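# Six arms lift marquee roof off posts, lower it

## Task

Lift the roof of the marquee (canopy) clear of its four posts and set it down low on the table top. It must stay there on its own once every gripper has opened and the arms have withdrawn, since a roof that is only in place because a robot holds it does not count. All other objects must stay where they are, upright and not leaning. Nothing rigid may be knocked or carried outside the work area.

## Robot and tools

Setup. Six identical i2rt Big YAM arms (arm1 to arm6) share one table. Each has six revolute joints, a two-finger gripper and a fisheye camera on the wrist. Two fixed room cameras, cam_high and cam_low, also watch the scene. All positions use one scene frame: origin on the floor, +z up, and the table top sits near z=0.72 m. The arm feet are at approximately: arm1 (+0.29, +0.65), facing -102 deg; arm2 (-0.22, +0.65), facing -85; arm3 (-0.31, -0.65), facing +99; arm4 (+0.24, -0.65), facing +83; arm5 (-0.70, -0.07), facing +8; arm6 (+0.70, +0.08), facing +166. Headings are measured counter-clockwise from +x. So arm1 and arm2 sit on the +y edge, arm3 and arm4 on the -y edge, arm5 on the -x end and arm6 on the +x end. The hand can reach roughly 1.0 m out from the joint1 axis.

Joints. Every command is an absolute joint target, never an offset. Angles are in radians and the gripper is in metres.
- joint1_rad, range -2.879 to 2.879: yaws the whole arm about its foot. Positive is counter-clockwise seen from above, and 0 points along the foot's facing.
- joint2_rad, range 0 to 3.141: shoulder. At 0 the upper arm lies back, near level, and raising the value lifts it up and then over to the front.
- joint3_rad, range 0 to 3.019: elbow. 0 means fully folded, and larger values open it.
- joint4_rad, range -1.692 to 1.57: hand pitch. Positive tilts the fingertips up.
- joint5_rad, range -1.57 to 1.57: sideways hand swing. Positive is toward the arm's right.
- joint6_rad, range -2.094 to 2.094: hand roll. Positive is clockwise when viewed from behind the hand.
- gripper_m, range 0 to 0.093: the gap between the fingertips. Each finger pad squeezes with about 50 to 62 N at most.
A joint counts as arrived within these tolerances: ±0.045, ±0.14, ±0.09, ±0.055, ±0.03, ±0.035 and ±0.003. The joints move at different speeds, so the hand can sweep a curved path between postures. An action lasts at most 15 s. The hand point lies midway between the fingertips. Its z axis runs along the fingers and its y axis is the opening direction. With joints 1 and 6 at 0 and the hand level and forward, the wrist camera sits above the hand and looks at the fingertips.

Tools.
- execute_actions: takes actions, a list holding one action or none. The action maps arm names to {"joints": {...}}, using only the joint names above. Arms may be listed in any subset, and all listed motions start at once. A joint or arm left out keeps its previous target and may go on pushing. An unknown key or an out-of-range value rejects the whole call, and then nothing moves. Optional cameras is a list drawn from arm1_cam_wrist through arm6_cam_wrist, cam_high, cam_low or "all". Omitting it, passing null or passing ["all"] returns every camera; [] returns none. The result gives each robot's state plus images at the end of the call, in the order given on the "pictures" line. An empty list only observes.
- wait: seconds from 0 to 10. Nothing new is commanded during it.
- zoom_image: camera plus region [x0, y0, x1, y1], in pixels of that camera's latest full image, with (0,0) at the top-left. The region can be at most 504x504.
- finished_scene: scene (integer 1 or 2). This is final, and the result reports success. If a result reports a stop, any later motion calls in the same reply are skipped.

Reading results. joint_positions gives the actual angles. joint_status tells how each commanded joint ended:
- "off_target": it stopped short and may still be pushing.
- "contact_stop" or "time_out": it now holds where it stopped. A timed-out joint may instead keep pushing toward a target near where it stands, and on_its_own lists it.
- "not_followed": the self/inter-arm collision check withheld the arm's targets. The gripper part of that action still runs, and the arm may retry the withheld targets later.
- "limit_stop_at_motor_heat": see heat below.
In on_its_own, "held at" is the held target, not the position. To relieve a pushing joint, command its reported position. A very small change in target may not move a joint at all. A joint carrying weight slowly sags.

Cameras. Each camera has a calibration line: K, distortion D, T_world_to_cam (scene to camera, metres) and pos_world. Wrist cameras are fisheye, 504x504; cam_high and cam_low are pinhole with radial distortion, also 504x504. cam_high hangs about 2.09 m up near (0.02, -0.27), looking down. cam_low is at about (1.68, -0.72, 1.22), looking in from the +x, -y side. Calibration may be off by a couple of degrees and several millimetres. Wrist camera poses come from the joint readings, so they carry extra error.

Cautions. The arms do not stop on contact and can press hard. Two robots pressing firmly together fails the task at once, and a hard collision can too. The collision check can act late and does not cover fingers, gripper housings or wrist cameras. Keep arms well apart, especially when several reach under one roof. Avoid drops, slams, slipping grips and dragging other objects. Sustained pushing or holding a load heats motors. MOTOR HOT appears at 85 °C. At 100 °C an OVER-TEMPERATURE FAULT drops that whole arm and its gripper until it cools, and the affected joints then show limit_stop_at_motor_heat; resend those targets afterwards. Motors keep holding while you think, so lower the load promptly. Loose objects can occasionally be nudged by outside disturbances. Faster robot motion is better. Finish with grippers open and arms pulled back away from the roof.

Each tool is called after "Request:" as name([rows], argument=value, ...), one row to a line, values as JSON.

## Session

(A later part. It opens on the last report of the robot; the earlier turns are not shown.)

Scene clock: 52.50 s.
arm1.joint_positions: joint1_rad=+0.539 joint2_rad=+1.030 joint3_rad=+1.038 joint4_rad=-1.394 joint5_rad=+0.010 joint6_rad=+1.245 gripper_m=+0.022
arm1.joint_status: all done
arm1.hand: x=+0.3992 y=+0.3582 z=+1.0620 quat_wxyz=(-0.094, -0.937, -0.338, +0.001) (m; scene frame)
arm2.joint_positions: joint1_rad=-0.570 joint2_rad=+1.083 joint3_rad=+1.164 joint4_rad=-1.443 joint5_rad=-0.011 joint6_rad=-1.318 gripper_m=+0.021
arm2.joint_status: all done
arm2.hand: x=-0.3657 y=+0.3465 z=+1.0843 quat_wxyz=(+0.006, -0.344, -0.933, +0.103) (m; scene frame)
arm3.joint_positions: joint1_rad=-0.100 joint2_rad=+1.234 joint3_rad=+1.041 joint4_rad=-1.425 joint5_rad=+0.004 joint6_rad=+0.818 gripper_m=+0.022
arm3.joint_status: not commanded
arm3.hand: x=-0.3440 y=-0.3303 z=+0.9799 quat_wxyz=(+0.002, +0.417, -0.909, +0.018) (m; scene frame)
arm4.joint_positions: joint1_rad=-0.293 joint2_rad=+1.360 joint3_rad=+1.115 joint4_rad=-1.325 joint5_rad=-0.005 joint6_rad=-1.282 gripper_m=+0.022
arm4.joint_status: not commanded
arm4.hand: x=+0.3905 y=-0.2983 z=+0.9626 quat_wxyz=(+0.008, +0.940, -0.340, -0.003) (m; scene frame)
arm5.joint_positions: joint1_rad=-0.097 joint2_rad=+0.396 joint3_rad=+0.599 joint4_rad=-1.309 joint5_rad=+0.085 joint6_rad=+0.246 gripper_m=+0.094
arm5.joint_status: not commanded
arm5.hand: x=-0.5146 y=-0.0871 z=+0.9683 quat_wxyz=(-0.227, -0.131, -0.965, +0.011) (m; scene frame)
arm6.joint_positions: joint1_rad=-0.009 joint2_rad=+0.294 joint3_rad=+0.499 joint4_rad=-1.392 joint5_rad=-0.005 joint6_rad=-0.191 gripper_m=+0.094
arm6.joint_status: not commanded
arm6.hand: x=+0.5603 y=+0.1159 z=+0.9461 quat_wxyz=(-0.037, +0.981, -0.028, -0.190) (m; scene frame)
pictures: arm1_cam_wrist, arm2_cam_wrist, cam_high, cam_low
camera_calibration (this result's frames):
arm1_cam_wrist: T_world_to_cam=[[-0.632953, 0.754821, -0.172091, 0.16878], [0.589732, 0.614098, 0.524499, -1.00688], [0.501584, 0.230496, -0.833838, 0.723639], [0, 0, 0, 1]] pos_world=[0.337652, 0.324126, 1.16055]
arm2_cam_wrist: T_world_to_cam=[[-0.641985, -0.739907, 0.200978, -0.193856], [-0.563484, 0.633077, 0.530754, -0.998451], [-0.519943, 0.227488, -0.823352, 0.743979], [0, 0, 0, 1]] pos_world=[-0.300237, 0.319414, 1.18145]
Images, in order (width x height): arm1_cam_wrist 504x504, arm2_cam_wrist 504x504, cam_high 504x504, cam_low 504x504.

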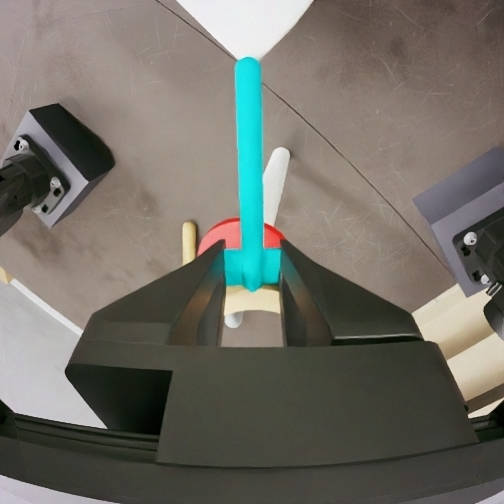

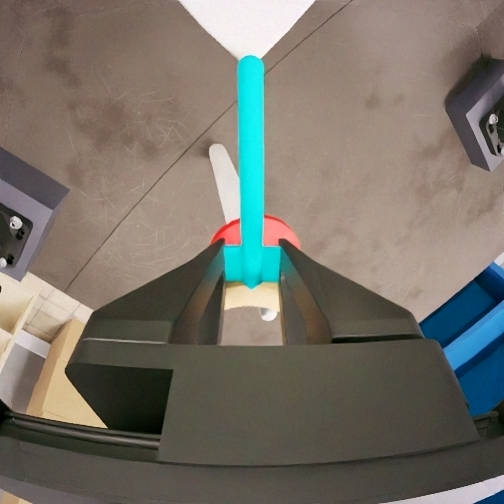

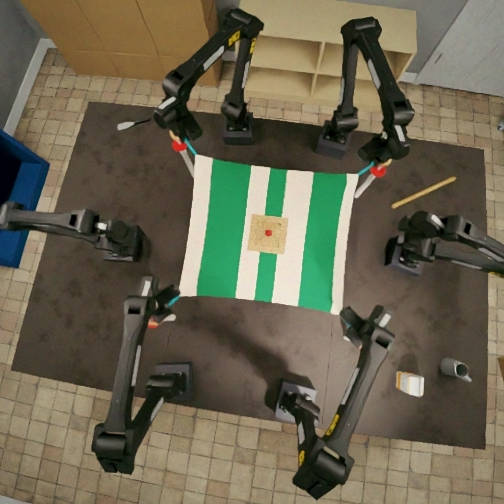

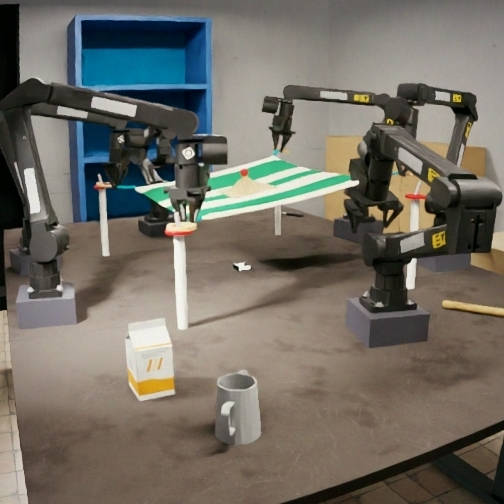

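Request:
execute_actions([
  {"arm1": {"joints": {"joint1_rad": 0.40, "joint4_rad": -1.13, "joint6_rad": 1.106}}, "arm2": {"joints": {"joint1_rad": -0.41, "joint4_rad": -1.21, "joint6_rad": -1.157}}, "arm3": {"joints": {"joint1_rad": -0.047, "joint2_rad": 1.012, "joint6_rad": 0.87}}, "arm4": {"joints": {"joint1_rad": -0.349, "joint2_rad": 1.18, "joint6_rad": -1.336}}},
], cameras=["arm3_cam_wrist", "arm4_cam_wrist", "cam_high", "cam_low"])

Scene clock: 61.43 s.
arm1.joint_positions: joint1_rad=+0.395 joint2_rad=+1.030 joint3_rad=+1.038 joint4_rad=-1.143 joint5_rad=+0.007 joint6_rad=+1.116 gripper_m=+0.022
arm1.joint_status: all done
arm1.hand: x=+0.3698 y=+0.2885 z=+1.0806 quat_wxyz=(-0.216, -0.921, -0.324, +0.026) (m; scene frame)
arm2.joint_positions: joint1_rad=-0.400 joint2_rad=+1.083 joint3_rad=+1.164 joint4_rad=-1.230 joint5_rad=-0.006 joint6_rad=-1.168 gripper_m=+0.021
arm2.joint_status: all done
arm2.hand: x=-0.3272 y=+0.2787 z=+1.1003 quat_wxyz=(-0.015, -0.329, -0.921, +0.207) (m; scene frame)
arm3.joint_positions: joint1_rad=-0.060 joint2_rad=+1.008 joint3_rad=+1.041 joint4_rad=-1.425 joint5_rad=+0.006 joint6_rad=+0.862 gripper_m=+0.022
arm3.joint_status: all done
arm3.hand: x=-0.3535 y=-0.3538 z=+1.0457 quat_wxyz=(-0.031, +0.413, -0.906, -0.090) (m; scene frame)
arm4.joint_positions: joint1_rad=-0.336 joint2_rad=+1.171 joint3_rad=+1.115 joint4_rad=-1.325 joint5_rad=-0.007 joint6_rad=-1.328 gripper_m=+0.022
arm4.joint_status: all done
arm4.hand: x=+0.3988 y=-0.3174 z=+1.0293 quat_wxyz=(-0.086, +0.937, -0.337, +0.005) (m; scene frame)
arm5.joint_positions: joint1_rad=-0.097 joint2_rad=+0.396 joint3_rad=+0.599 joint4_rad=-1.309 joint5_rad=+0.085 joint6_rad=+0.246 gripper_m=+0.094
arm5.joint_status: not commanded
arm5.hand: x=-0.5146 y=-0.0871 z=+0.9683 quat_wxyz=(-0.227, -0.131, -0.965, +0.011) (m; scene frame)
arm6.joint_positions: joint1_rad=-0.009 joint2_rad=+0.294 joint3_rad=+0.499 joint4_rad=-1.392 joint5_rad=-0.005 joint6_rad=-0.191 gripper_m=+0.094
arm6.joint_status: not commanded
arm6.hand: x=+0.5603 y=+0.1159 z=+0.9461 quat_wxyz=(-0.037, +0.981, -0.028, -0.190) (m; scene frame)
pictures: arm3_cam_wrist, arm4_cam_wrist, cam_high, cam_low
camera_calibration (this result's frames):
arm3_cam_wrist: T_world_to_cam=[[0.757983, -0.642017, -0.11522, 0.159448], [-0.527293, -0.707092, 0.471151, -0.92391], [-0.383958, -0.29637, -0.874495, 0.796517], [0, 0, 0, 1]] pos_world=[-0.302202, -0.314857, 1.15022]
arm4_cam_wrist: T_world_to_cam=[[0.636044, 0.754007, 0.164077, -0.186163], [0.58756, -0.611066, 0.530444, -0.967508], [0.50022, -0.240981, -0.83169, 0.702175], [0, 0, 0, 1]] pos_world=[0.335635, -0.281633, 1.12775]
Images, in order (width x height): arm3_cam_wrist 504x504, arm4_cam_wrist 504x504, cam_high 504x504, cam_low 504x504.

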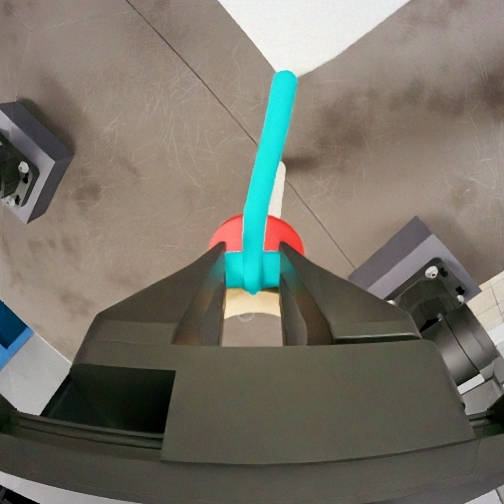

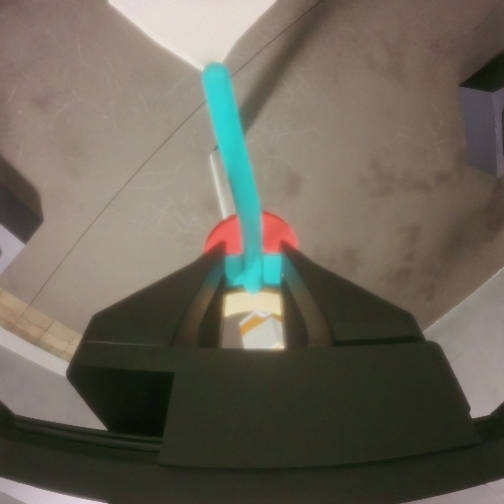

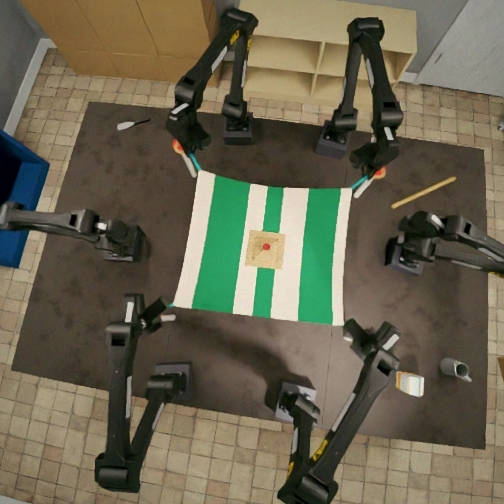

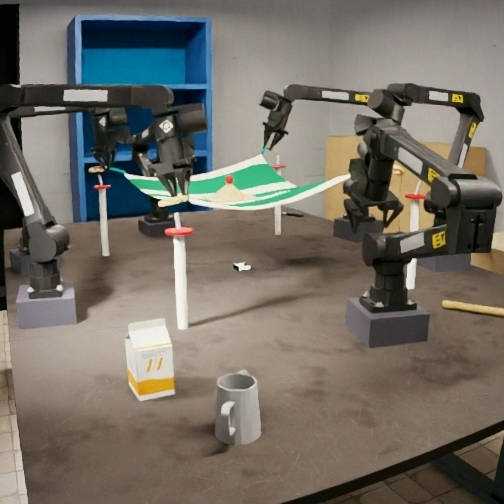

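Request:
execute_actions([
  {"arm1": {"joints": {"joint2_rad": 1.265, "joint4_rad": -0.937}}, "arm2": {"joints": {"joint2_rad": 1.266, "joint3_rad": 1.082, "joint4_rad": -0.982}}, "arm3": {"joints": {"joint1_rad": -0.40, "joint2_rad": 0.88, "joint3_rad": 0.778, "joint4_rad": -1.486, "joint6_rad": 0.058}}, "arm4": {"joints": {"joint1_rad": -0.145, "joint2_rad": 0.91, "joint3_rad": 0.80, "joint4_rad": -1.479, "joint6_rad": -0.507}}},
], cameras=["arm3_cam_wrist", "arm4_cam_wrist", "cam_high", "cam_low"])

Scene clock: 69.27 s.
arm1.joint_positions: joint1_rad=+0.395 joint2_rad=+1.275 joint3_rad=+1.038 joint4_rad=-0.950 joint5_rad=+0.007 joint6_rad=+1.116 gripper_m=+0.022
arm1.joint_status: all done
arm1.hand: x=+0.3855 y=+0.2212 z=+1.0054 quat_wxyz=(-0.190, -0.926, -0.326, +0.023) (m; scene frame)
arm2.joint_positions: joint1_rad=-0.400 joint2_rad=+1.284 joint3_rad=+1.069 joint4_rad=-1.000 joint5_rad=-0.006 joint6_rad=-1.167 gripper_m=+0.021
arm2.joint_status: all done
arm2.hand: x=-0.3422 y=+0.2280 z=+0.9978 quat_wxyz=(-0.013, -0.331, -0.927, +0.175) (m; scene frame)
arm3.joint_positions: joint1_rad=-0.393 joint2_rad=+0.879 joint3_rad=+0.786 joint4_rad=-1.467 joint5_rad=+0.004 joint6_rad=+0.067 gripper_m=+0.022
arm3.joint_status: all done
arm3.hand: x=-0.2694 y=-0.4408 z=+0.9713 quat_wxyz=(-0.010, +0.612, -0.791, -0.006) (m; scene frame)
arm4.joint_positions: joint1_rad=-0.147 joint2_rad=+0.905 joint3_rad=+0.807 joint4_rad=-1.466 joint5_rad=-0.005 joint6_rad=-0.517 gripper_m=+0.022
arm4.joint_status: all done
arm4.hand: x=+0.2980 y=-0.4316 z=+0.9759 quat_wxyz=(+0.006, +0.792, -0.610, -0.002) (m; scene frame)
arm5.joint_positions: joint1_rad=-0.097 joint2_rad=+0.396 joint3_rad=+0.599 joint4_rad=-1.309 joint5_rad=+0.085 joint6_rad=+0.246 gripper_m=+0.094
arm5.joint_status: not commanded
arm5.hand: x=-0.5146 y=-0.0871 z=+0.9683 quat_wxyz=(-0.227, -0.131, -0.965, +0.011) (m; scene frame)
arm6.joint_positions: joint1_rad=-0.009 joint2_rad=+0.294 joint3_rad=+0.499 joint4_rad=-1.392 joint5_rad=-0.005 joint6_rad=-0.191 gripper_m=+0.094
arm6.joint_status: not commanded
arm6.hand: x=+0.5603 y=+0.1159 z=+0.9461 quat_wxyz=(-0.037, +0.981, -0.028, -0.190) (m; scene frame)
pictures: arm3_cam_wrist, arm4_cam_wrist, cam_high, cam_low
camera_calibration (this result's frames):
arm3_cam_wrist: T_world_to_cam=[[0.969183, -0.245172, 0.0239627, 0.127881], [-0.21512, -0.794942, 0.567266, -0.953962], [-0.120029, -0.55494, -0.823186, 0.645184], [0, 0, 0, 1]] pos_world=[-0.251716, -0.368953, 1.06919]
arm4_cam_wrist: T_world_to_cam=[[0.96842, 0.249001, -0.0127081, -0.171634], [0.209466, -0.784897, 0.583147, -0.963473], [0.13523, -0.567393, -0.812267, 0.629596], [0, 0, 0, 1]] pos_world=[0.282888, -0.356261, 1.07107]
Images, in order (width x height): arm3_cam_wrist 504x504, arm4_cam_wrist 504x504, cam_high 504x504, cam_low 504x504.

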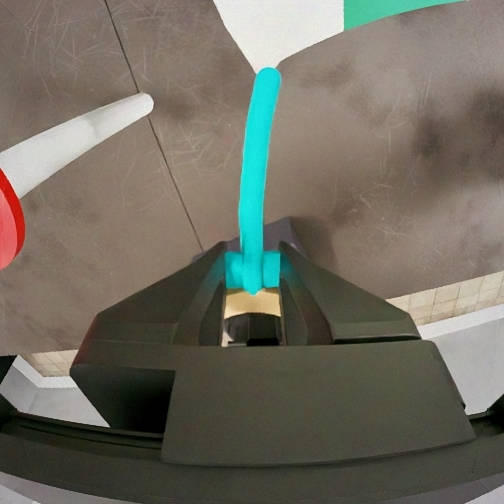

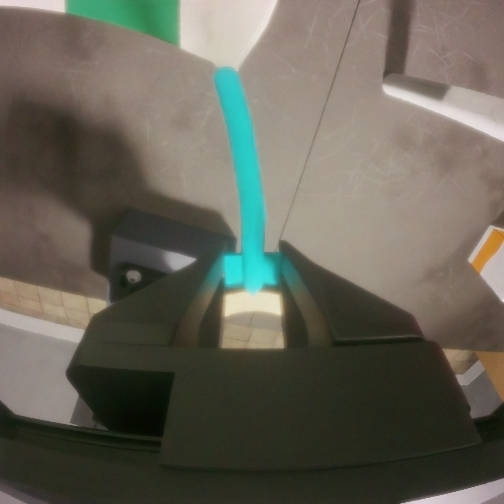

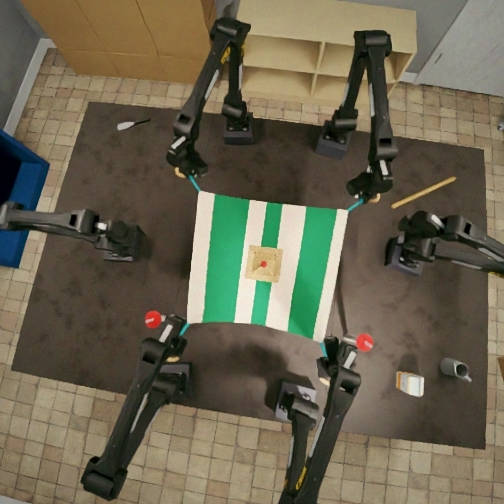

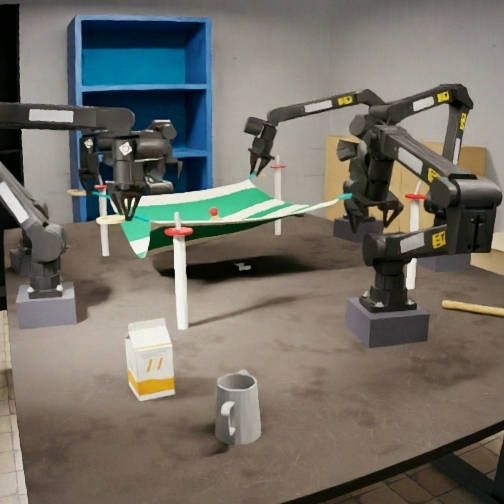

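Request:
execute_actions(actions=[], cameras=["cam_high", "cam_low"])

Scene clock: 70.13 s.
arm1.joint_positions: joint1_rad=+0.395 joint2_rad=+1.275 joint3_rad=+1.038 joint4_rad=-0.950 joint5_rad=+0.007 joint6_rad=+1.116 gripper_m=+0.022
arm1.joint_status: all done
arm1.hand: x=+0.3855 y=+0.2212 z=+1.0054 quat_wxyz=(-0.190, -0.926, -0.326, +0.023) (m; scene frame)
arm2.joint_positions: joint1_rad=-0.400 joint2_rad=+1.284 joint3_rad=+1.069 joint4_rad=-1.000 joint5_rad=-0.006 joint6_rad=-1.167 gripper_m=+0.021
arm2.joint_status: all done
arm2.hand: x=-0.3422 y=+0.2280 z=+0.9978 quat_wxyz=(-0.013, -0.331, -0.927, +0.175) (m; scene frame)
arm3.joint_positions: joint1_rad=-0.393 joint2_rad=+0.879 joint3_rad=+0.786 joint4_rad=-1.467 joint5_rad=+0.004 joint6_rad=+0.067 gripper_m=+0.022
arm3.joint_status: all done
arm3.hand: x=-0.2694 y=-0.4408 z=+0.9713 quat_wxyz=(-0.010, +0.612, -0.791, -0.006) (m; scene frame)
arm4.joint_positions: joint1_rad=-0.147 joint2_rad=+0.905 joint3_rad=+0.807 joint4_rad=-1.466 joint5_rad=-0.005 joint6_rad=-0.516 gripper_m=+0.022
arm4.joint_status: all done
arm4.hand: x=+0.2980 y=-0.4316 z=+0.9759 quat_wxyz=(+0.006, +0.792, -0.610, -0.002) (m; scene frame)
arm5.joint_positions: joint1_rad=-0.097 joint2_rad=+0.396 joint3_rad=+0.599 joint4_rad=-1.309 joint5_rad=+0.085 joint6_rad=+0.246 gripper_m=+0.094
arm5.joint_status: not commanded
arm5.hand: x=-0.5146 y=-0.0871 z=+0.9683 quat_wxyz=(-0.227, -0.131, -0.965, +0.011) (m; scene frame)
arm6.joint_positions: joint1_rad=-0.009 joint2_rad=+0.294 joint3_rad=+0.499 joint4_rad=-1.392 joint5_rad=-0.005 joint6_rad=-0.191 gripper_m=+0.094
arm6.joint_status: not commanded
arm6.hand: x=+0.5603 y=+0.1159 z=+0.9461 quat_wxyz=(-0.037, +0.981, -0.028, -0.190) (m; scene frame)
pictures: cam_high, cam_low
Images, in order (width x height): cam_high 504x504, cam_low 504x504.

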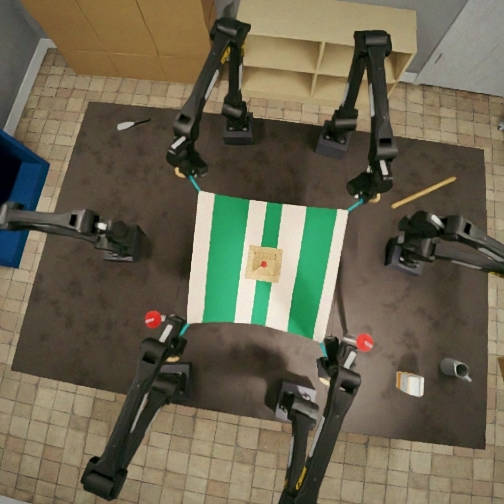

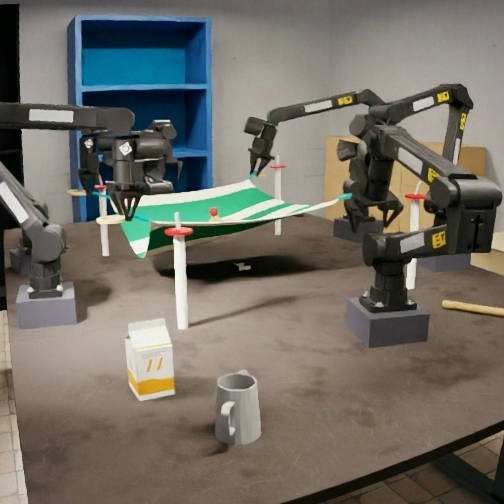

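Request:
zoom_image(camera="cam_low", region=[100, 160, 360, 300])

Request:
zoom_image(camera="cam_high", region=[130, 150, 400, 400])

Region (100, 160, 360, 300) of cam_low's 504x504 image, scaled by 1.938, with more detail than that image has; it fills the top 271 rows of this view, and the rest is white.

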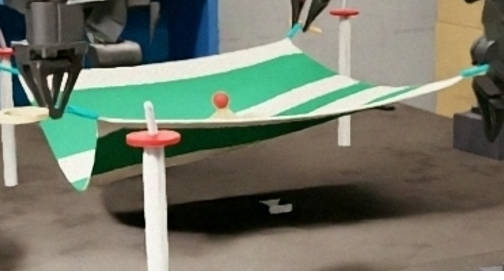

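Region (130, 150, 400, 400) of cam_high's 504x504 image, scaled by 1.867, with more detail than that image has; it fills the top 467 rows of this view, and the rest is white.

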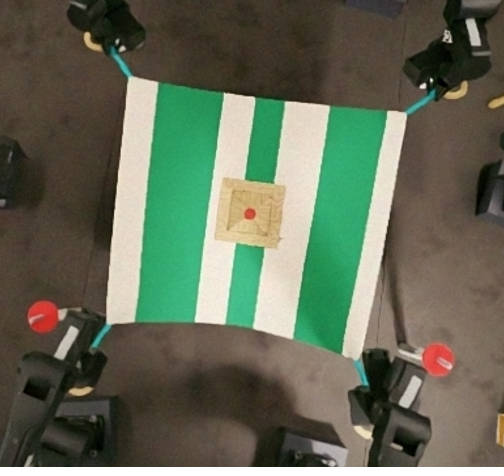

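Request:
zoom_image(camera="cam_low", region=[180, 195, 300, 285])

Region (180, 195, 300, 285) of cam_low's 504x504 image, scaled by 4.200, with more detail than that image has; it fills the top 378 rows of this view, and the rest is white.

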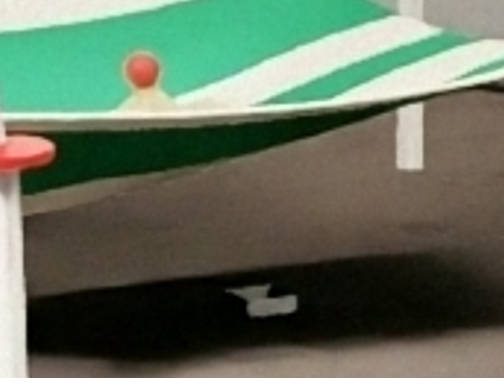

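Request:
zoom_image(camera="cam_high", region=[224, 224, 304, 304])

Region (224, 224, 304, 304) of cam_high's 504x504 image, scaled by 6.300, with more detail than that image has.

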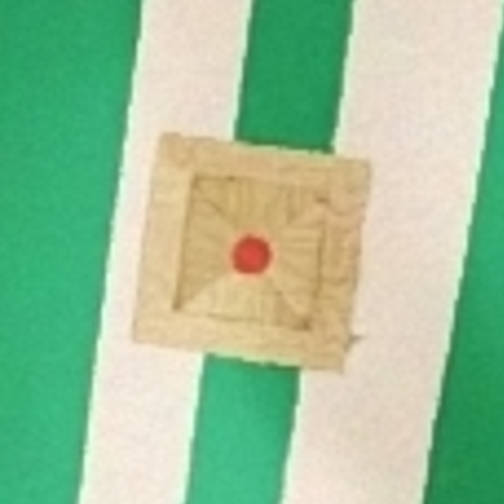

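Request:
execute_actions([
  {"arm1": {"joints": {"joint2_rad": 1.625, "joint4_rad": -0.68}}, "arm2": {"joints": {"joint2_rad": 1.615, "joint4_rad": -0.725}}},
], cameras=["cam_high", "cam_low"])

Scene clock: 86.17 s.
arm1.joint_positions: joint1_rad=+0.395 joint2_rad=+1.635 joint3_rad=+1.038 joint4_rad=-0.693 joint5_rad=+0.007 joint6_rad=+1.115 gripper_m=+0.022
arm1.joint_status: all done
arm1.hand: x=+0.3991 y=+0.1642 z=+0.8635 quat_wxyz=(-0.140, -0.934, -0.329, +0.017) (m; scene frame)
arm2.joint_positions: joint1_rad=-0.400 joint2_rad=+1.632 joint3_rad=+1.069 joint4_rad=-0.744 joint5_rad=-0.006 joint6_rad=-1.167 gripper_m=+0.021
arm2.joint_status: all done
arm2.hand: x=-0.3594 y=+0.1697 z=+0.8598 quat_wxyz=(-0.010, -0.334, -0.934, +0.130) (m; scene frame)
arm3.joint_positions: joint1_rad=-0.393 joint2_rad=+0.879 joint3_rad=+0.786 joint4_rad=-1.467 joint5_rad=+0.004 joint6_rad=+0.067 gripper_m=+0.022
arm3.joint_status: not commanded
arm3.hand: x=-0.2694 y=-0.4408 z=+0.9713 quat_wxyz=(-0.010, +0.612, -0.791, -0.006) (m; scene frame)
arm4.joint_positions: joint1_rad=-0.147 joint2_rad=+0.905 joint3_rad=+0.807 joint4_rad=-1.466 joint5_rad=-0.005 joint6_rad=-0.516 gripper_m=+0.022
arm4.joint_status: not commanded
arm4.hand: x=+0.2980 y=-0.4316 z=+0.9759 quat_wxyz=(+0.006, +0.792, -0.610, -0.002) (m; scene frame)
arm5.joint_positions: joint1_rad=-0.097 joint2_rad=+0.396 joint3_rad=+0.599 joint4_rad=-1.309 joint5_rad=+0.085 joint6_rad=+0.246 gripper_m=+0.094
arm5.joint_status: not commanded
arm5.hand: x=-0.5146 y=-0.0871 z=+0.9683 quat_wxyz=(-0.227, -0.131, -0.965, +0.011) (m; scene frame)
arm6.joint_positions: joint1_rad=-0.009 joint2_rad=+0.294 joint3_rad=+0.499 joint4_rad=-1.392 joint5_rad=-0.005 joint6_rad=-0.191 gripper_m=+0.094
arm6.joint_status: not commanded
arm6.hand: x=+0.5603 y=+0.1159 z=+0.9461 quat_wxyz=(-0.037, +0.981, -0.028, -0.190) (m; scene frame)
pictures: cam_high, cam_low
Images, in order (width x height): cam_high 504x504, cam_low 504x504.

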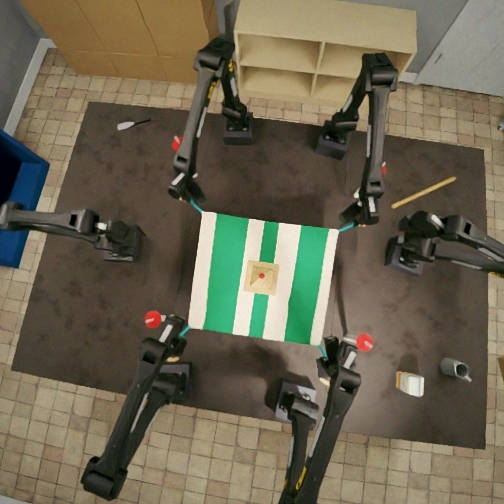

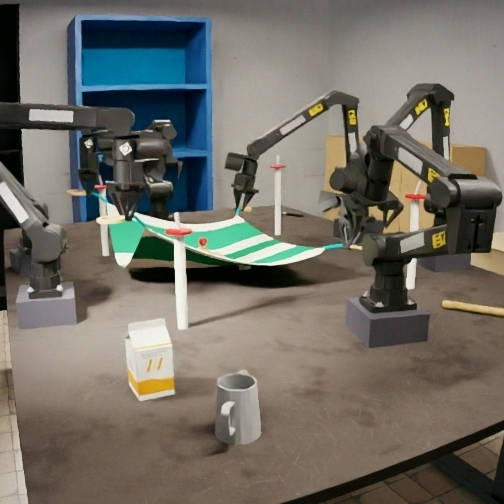

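Request:
execute_actions([
  {"arm1": {"joints": {"joint2_rad": 1.892}}, "arm2": {"joints": {"joint2_rad": 1.874}}, "arm3": {"joints": {"joint2_rad": 1.335, "joint3_rad": 0.355, "joint4_rad": -0.562}}, "arm4": {"joints": {"joint2_rad": 1.36, "joint3_rad": 0.374, "joint4_rad": -0.559}}},
], cameras=["cam_high", "cam_low"])

Scene clock: 90.83 s.
arm1.joint_positions: joint1_rad=+0.395 joint2_rad=+1.901 joint3_rad=+1.048 joint4_rad=-0.685 joint5_rad=+0.004 joint6_rad=+1.115 gripper_m=+0.022
arm1.joint_status: all done
arm1.hand: x=+0.3934 y=+0.1934 z=+0.7437 quat_wxyz=(-0.017, -0.943, -0.333, +0.002) (m; scene frame)
arm2.joint_positions: joint1_rad=-0.400 joint2_rad=+1.889 joint3_rad=+1.069 joint4_rad=-0.735 joint5_rad=-0.006 joint6_rad=-1.167 gripper_m=+0.021
arm2.joint_status: all done
arm2.hand: x=-0.3509 y=+0.1995 z=+0.7407 quat_wxyz=(-0.002, -0.337, -0.941, +0.007) (m; scene frame)
arm3.joint_positions: joint1_rad=-0.393 joint2_rad=+1.329 joint3_rad=+0.366 joint4_rad=-0.582 joint5_rad=+0.002 joint6_rad=+0.066 gripper_m=+0.022
arm3.joint_status: all done
arm3.hand: x=-0.2682 y=-0.4316 z=+0.7426 quat_wxyz=(-0.015, +0.613, -0.790, -0.013) (m; scene frame)
arm4.joint_positions: joint1_rad=-0.147 joint2_rad=+1.357 joint3_rad=+0.379 joint4_rad=-0.576 joint5_rad=-0.005 joint6_rad=-0.515 gripper_m=+0.022
arm4.joint_status: all done
arm4.hand: x=+0.2969 y=-0.4328 z=+0.7411 quat_wxyz=(+0.001, +0.792, -0.611, -0.004) (m; scene frame)
arm5.joint_positions: joint1_rad=-0.097 joint2_rad=+0.396 joint3_rad=+0.599 joint4_rad=-1.309 joint5_rad=+0.085 joint6_rad=+0.246 gripper_m=+0.094
arm5.joint_status: not commanded
arm5.hand: x=-0.5146 y=-0.0871 z=+0.9683 quat_wxyz=(-0.227, -0.131, -0.965, +0.011) (m; scene frame)
arm6.joint_positions: joint1_rad=-0.009 joint2_rad=+0.294 joint3_rad=+0.499 joint4_rad=-1.392 joint5_rad=-0.005 joint6_rad=-0.191 gripper_m=+0.094
arm6.joint_status: not commanded
arm6.hand: x=+0.5603 y=+0.1159 z=+0.9461 quat_wxyz=(-0.037, +0.981, -0.028, -0.190) (m; scene frame)
pictures: cam_high, cam_low
Images, in order (width x height): cam_high 504x504, cam_low 504x504.

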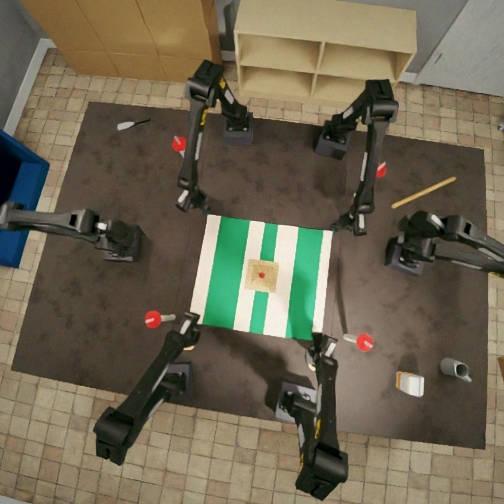

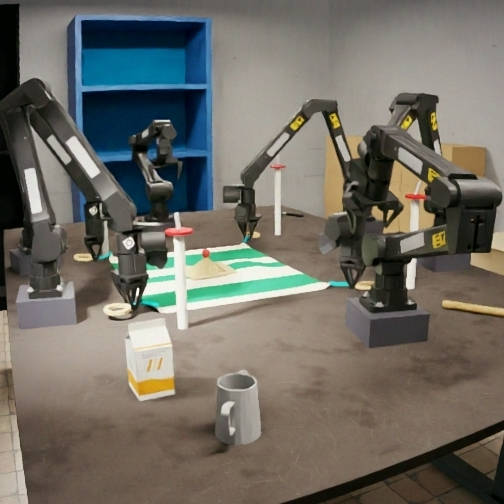

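Request:
zoom_image(camera="cam_low", region=[90, 220, 390, 330])

Request:
zoom_image(camera="cam_high", region=[160, 180, 380, 380])

Region (90, 220, 390, 330) of cam_low's 504x504 image, scaled by 1.680, with more detail than that image has; it fills the top 185 rows of this view, and the rest is white.

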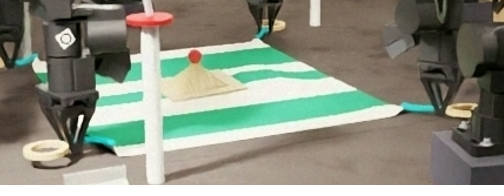

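Region (160, 180, 380, 380) of cam_high's 504x504 image, scaled by 2.291, with more detail than that image has; it fills the top 458 rows of this view, and the rest is white.

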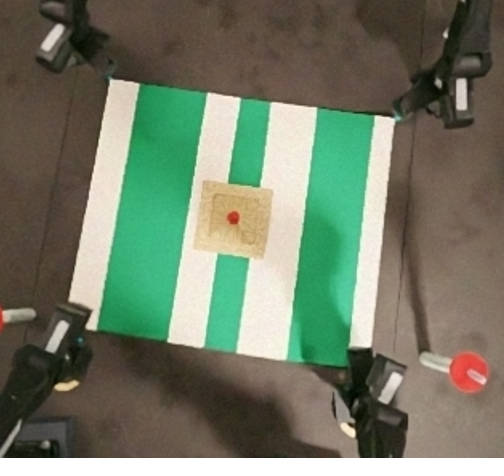

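Request:
execute_actions([
  {"arm1": {"joints": {"gripper_m": 0.045}}, "arm2": {"joints": {"gripper_m": 0.045}}, "arm3": {"joints": {"gripper_m": 0.045}}, "arm4": {"joints": {"gripper_m": 0.045}}},
], cameras=["arm1_cam_wrist", "arm2_cam_wrist", "arm3_cam_wrist", "arm4_cam_wrist", "cam_low"])

Scene clock: 92.53 s.
arm1.joint_positions: joint1_rad=+0.395 joint2_rad=+1.901 joint3_rad=+1.048 joint4_rad=-0.685 joint5_rad=+0.003 joint6_rad=+1.115 gripper_m=+0.045
arm1.joint_status: all done
arm1.hand: x=+0.3936 y=+0.1934 z=+0.7437 quat_wxyz=(-0.017, -0.943, -0.333, +0.002) (m; scene frame)
arm2.joint_positions: joint1_rad=-0.402 joint2_rad=+1.889 joint3_rad=+1.069 joint4_rad=-0.735 joint5_rad=-0.004 joint6_rad=-1.167 gripper_m=+0.045
arm2.joint_status: all done
arm2.hand: x=-0.3520 y=+0.1998 z=+0.7407 quat_wxyz=(-0.002, -0.338, -0.941, +0.007) (m; scene frame)
arm3.joint_positions: joint1_rad=-0.393 joint2_rad=+1.329 joint3_rad=+0.366 joint4_rad=-0.582 joint5_rad=+0.002 joint6_rad=+0.066 gripper_m=+0.045
arm3.joint_status: all done
arm3.hand: x=-0.2682 y=-0.4316 z=+0.7426 quat_wxyz=(-0.015, +0.613, -0.790, -0.013) (m; scene frame)
arm4.joint_positions: joint1_rad=-0.147 joint2_rad=+1.357 joint3_rad=+0.379 joint4_rad=-0.576 joint5_rad=-0.005 joint6_rad=-0.515 gripper_m=+0.045
arm4.joint_status: all done
arm4.hand: x=+0.2969 y=-0.4328 z=+0.7411 quat_wxyz=(+0.001, +0.792, -0.611, -0.004) (m; scene frame)
arm5.joint_positions: joint1_rad=-0.097 joint2_rad=+0.396 joint3_rad=+0.599 joint4_rad=-1.309 joint5_rad=+0.085 joint6_rad=+0.246 gripper_m=+0.094
arm5.joint_status: not commanded
arm5.hand: x=-0.5146 y=-0.0871 z=+0.9683 quat_wxyz=(-0.227, -0.131, -0.965, +0.011) (m; scene frame)
arm6.joint_positions: joint1_rad=-0.009 joint2_rad=+0.294 joint3_rad=+0.499 joint4_rad=-1.392 joint5_rad=-0.005 joint6_rad=-0.191 gripper_m=+0.094
arm6.joint_status: not commanded
arm6.hand: x=+0.5603 y=+0.1159 z=+0.9461 quat_wxyz=(-0.037, +0.981, -0.028, -0.190) (m; scene frame)
pictures: arm1_cam_wrist, arm2_cam_wrist, arm3_cam_wrist, arm4_cam_wrist, cam_low
camera_calibration (this result's frames):
arm1_cam_wrist: T_world_to_cam=[[-0.628357, 0.777404, -0.0284812, 0.121785], [0.6257, 0.526815, 0.575296, -0.770477], [0.462242, 0.34367, -0.817449, 0.480445], [0, 0, 0, 1]] pos_world=[0.33653, 0.146108, 0.83946]
arm2_cam_wrist: T_world_to_cam=[[-0.638603, -0.769359, 0.0165321, -0.0808967], [-0.616905, 0.524665, 0.586648, -0.754047], [-0.460016, 0.364436, -0.809674, 0.485135], [0, 0, 0, 1]] pos_world=[-0.293666, 0.156583, 0.836499]
arm3_cam_wrist: T_world_to_cam=[[0.969474, -0.244346, 0.0203502, 0.137581], [-0.21435, -0.804305, 0.554209, -0.810775], [-0.119051, -0.541653, -0.832129, 0.47481], [0, 0, 0, 1]] pos_world=[-0.250644, -0.36131, 0.841642]
arm4_cam_wrist: T_world_to_cam=[[0.968832, 0.247593, -0.007871, -0.17757], [0.206768, -0.790771, 0.576132, -0.823897], [0.136422, -0.559803, -0.817319, 0.445009], [0, 0, 0, 1]] pos_world=[0.281682, -0.358432, 0.83699]
Images, in order (width x height): arm1_cam_wrist 504x504, arm2_cam_wrist 504x504, arm3_cam_wrist 504x504, arm4_cam_wrist 504x504, cam_low 504x504.

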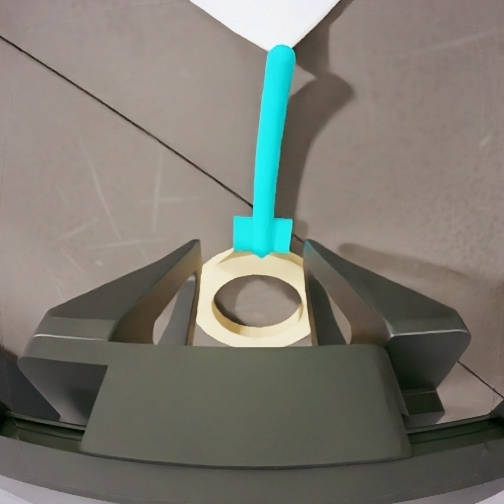

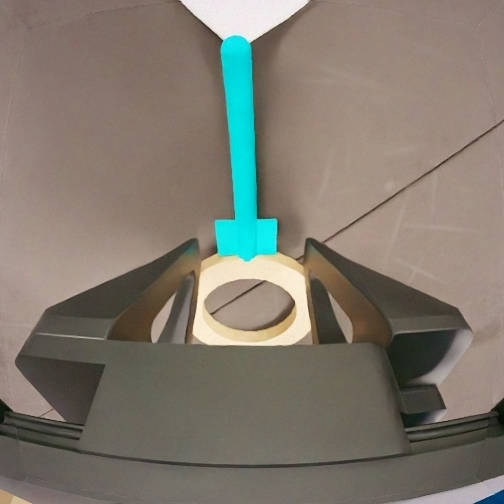

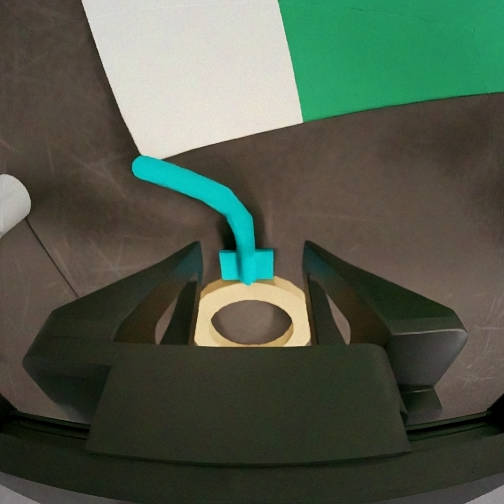

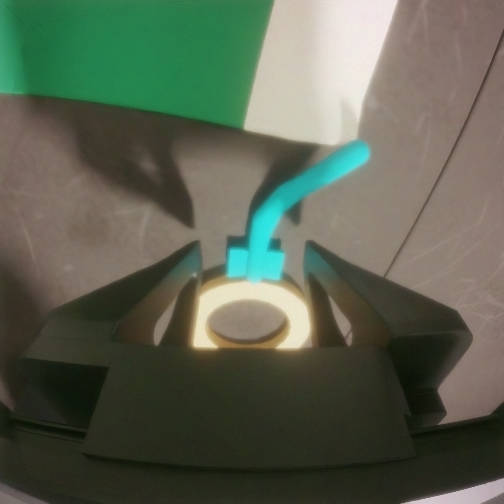

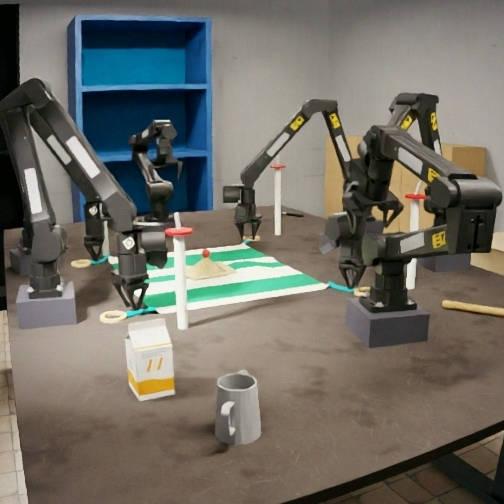

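Request:
execute_actions([
  {"arm1": {"joints": {"joint2_rad": 1.4}}, "arm2": {"joints": {"joint2_rad": 1.4}}, "arm3": {"joints": {"joint2_rad": 0.64}}, "arm4": {"joints": {"joint2_rad": 0.66}}},
], cameras=["cam_high", "cam_low"])

Scene clock: 95.67 s.
arm1.joint_positions: joint1_rad=+0.395 joint2_rad=+1.394 joint3_rad=+1.048 joint4_rad=-0.685 joint5_rad=+0.003 joint6_rad=+1.115 gripper_m=+0.045
arm1.joint_status: all done
arm1.hand: x=+0.4014 y=+0.1550 z=+0.9856 quat_wxyz=(-0.266, -0.909, -0.321, +0.030) (m; scene frame)
arm2.joint_positions: joint1_rad=-0.402 joint2_rad=+1.385 joint3_rad=+1.069 joint4_rad=-0.735 joint5_rad=-0.004 joint6_rad=-1.167 gripper_m=+0.045
arm2.joint_status: all done
arm2.hand: x=-0.3617 y=+0.1661 z=+0.9800 quat_wxyz=(-0.016, -0.326, -0.910, +0.255) (m; scene frame)
arm3.joint_positions: joint1_rad=-0.393 joint2_rad=+0.639 joint3_rad=+0.366 joint4_rad=-0.582 joint5_rad=+0.002 joint6_rad=+0.066 gripper_m=+0.045
arm3.joint_status: all done
arm3.hand: x=-0.2564 y=-0.3689 z=+0.9109 quat_wxyz=(-0.267, +0.572, -0.739, -0.236) (m; scene frame)
arm4.joint_positions: joint1_rad=-0.147 joint2_rad=+0.660 joint3_rad=+0.379 joint4_rad=-0.576 joint5_rad=-0.005 joint6_rad=-0.515 gripper_m=+0.045
arm4.joint_status: all done
arm4.hand: x=+0.3152 y=-0.3656 z=+0.9121 quat_wxyz=(-0.313, +0.744, -0.574, -0.136) (m; scene frame)
arm5.joint_positions: joint1_rad=-0.097 joint2_rad=+0.396 joint3_rad=+0.599 joint4_rad=-1.309 joint5_rad=+0.085 joint6_rad=+0.246 gripper_m=+0.094
arm5.joint_status: not commanded
arm5.hand: x=-0.5146 y=-0.0871 z=+0.9683 quat_wxyz=(-0.227, -0.131, -0.965, +0.011) (m; scene frame)
arm6.joint_positions: joint1_rad=-0.009 joint2_rad=+0.294 joint3_rad=+0.499 joint4_rad=-1.392 joint5_rad=-0.005 joint6_rad=-0.191 gripper_m=+0.094
arm6.joint_status: not commanded
arm6.hand: x=+0.5603 y=+0.1159 z=+0.9461 quat_wxyz=(-0.037, +0.981, -0.028, -0.190) (m; scene frame)
pictures: cam_high, cam_low
Images, in order (width x height): cam_high 504x504, cam_low 504x504.

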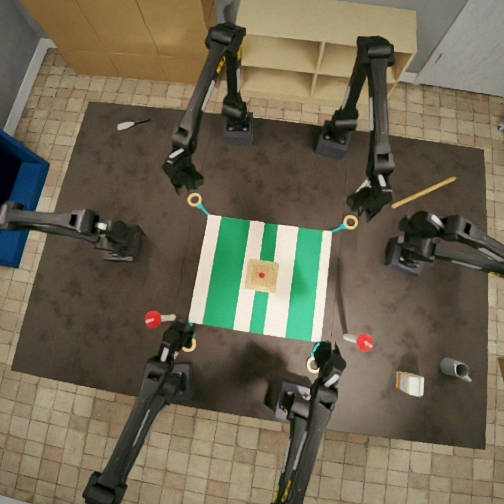

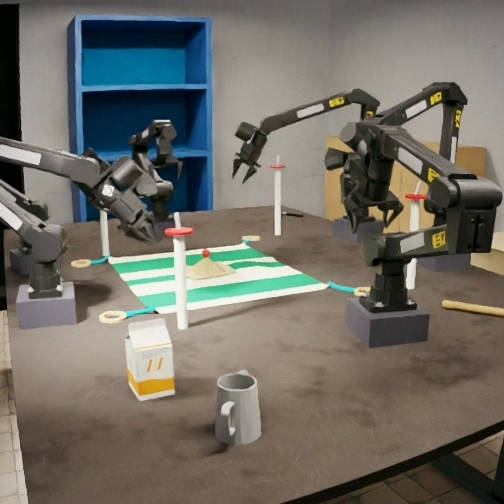

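Request:
zoom_image(camera="cam_low", region=[50, 150, 450, 340])

Region (50, 150, 450, 340) of cam_low's 504x504 image, scaled by 1.260, with more detail than that image has; it fills the top 239 rows of this view, and the rest is white.

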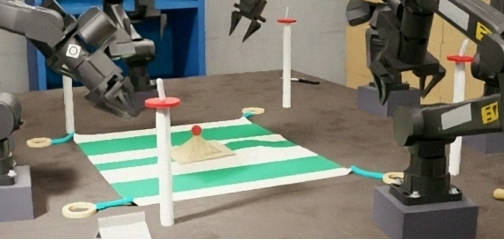

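The roof is lying flat on the table with the posts still upright, and all the arms have let go and moved clear, so I'm ending the scene.

Request:
finished_scene(scene=2)

The scene is finished: the task was done.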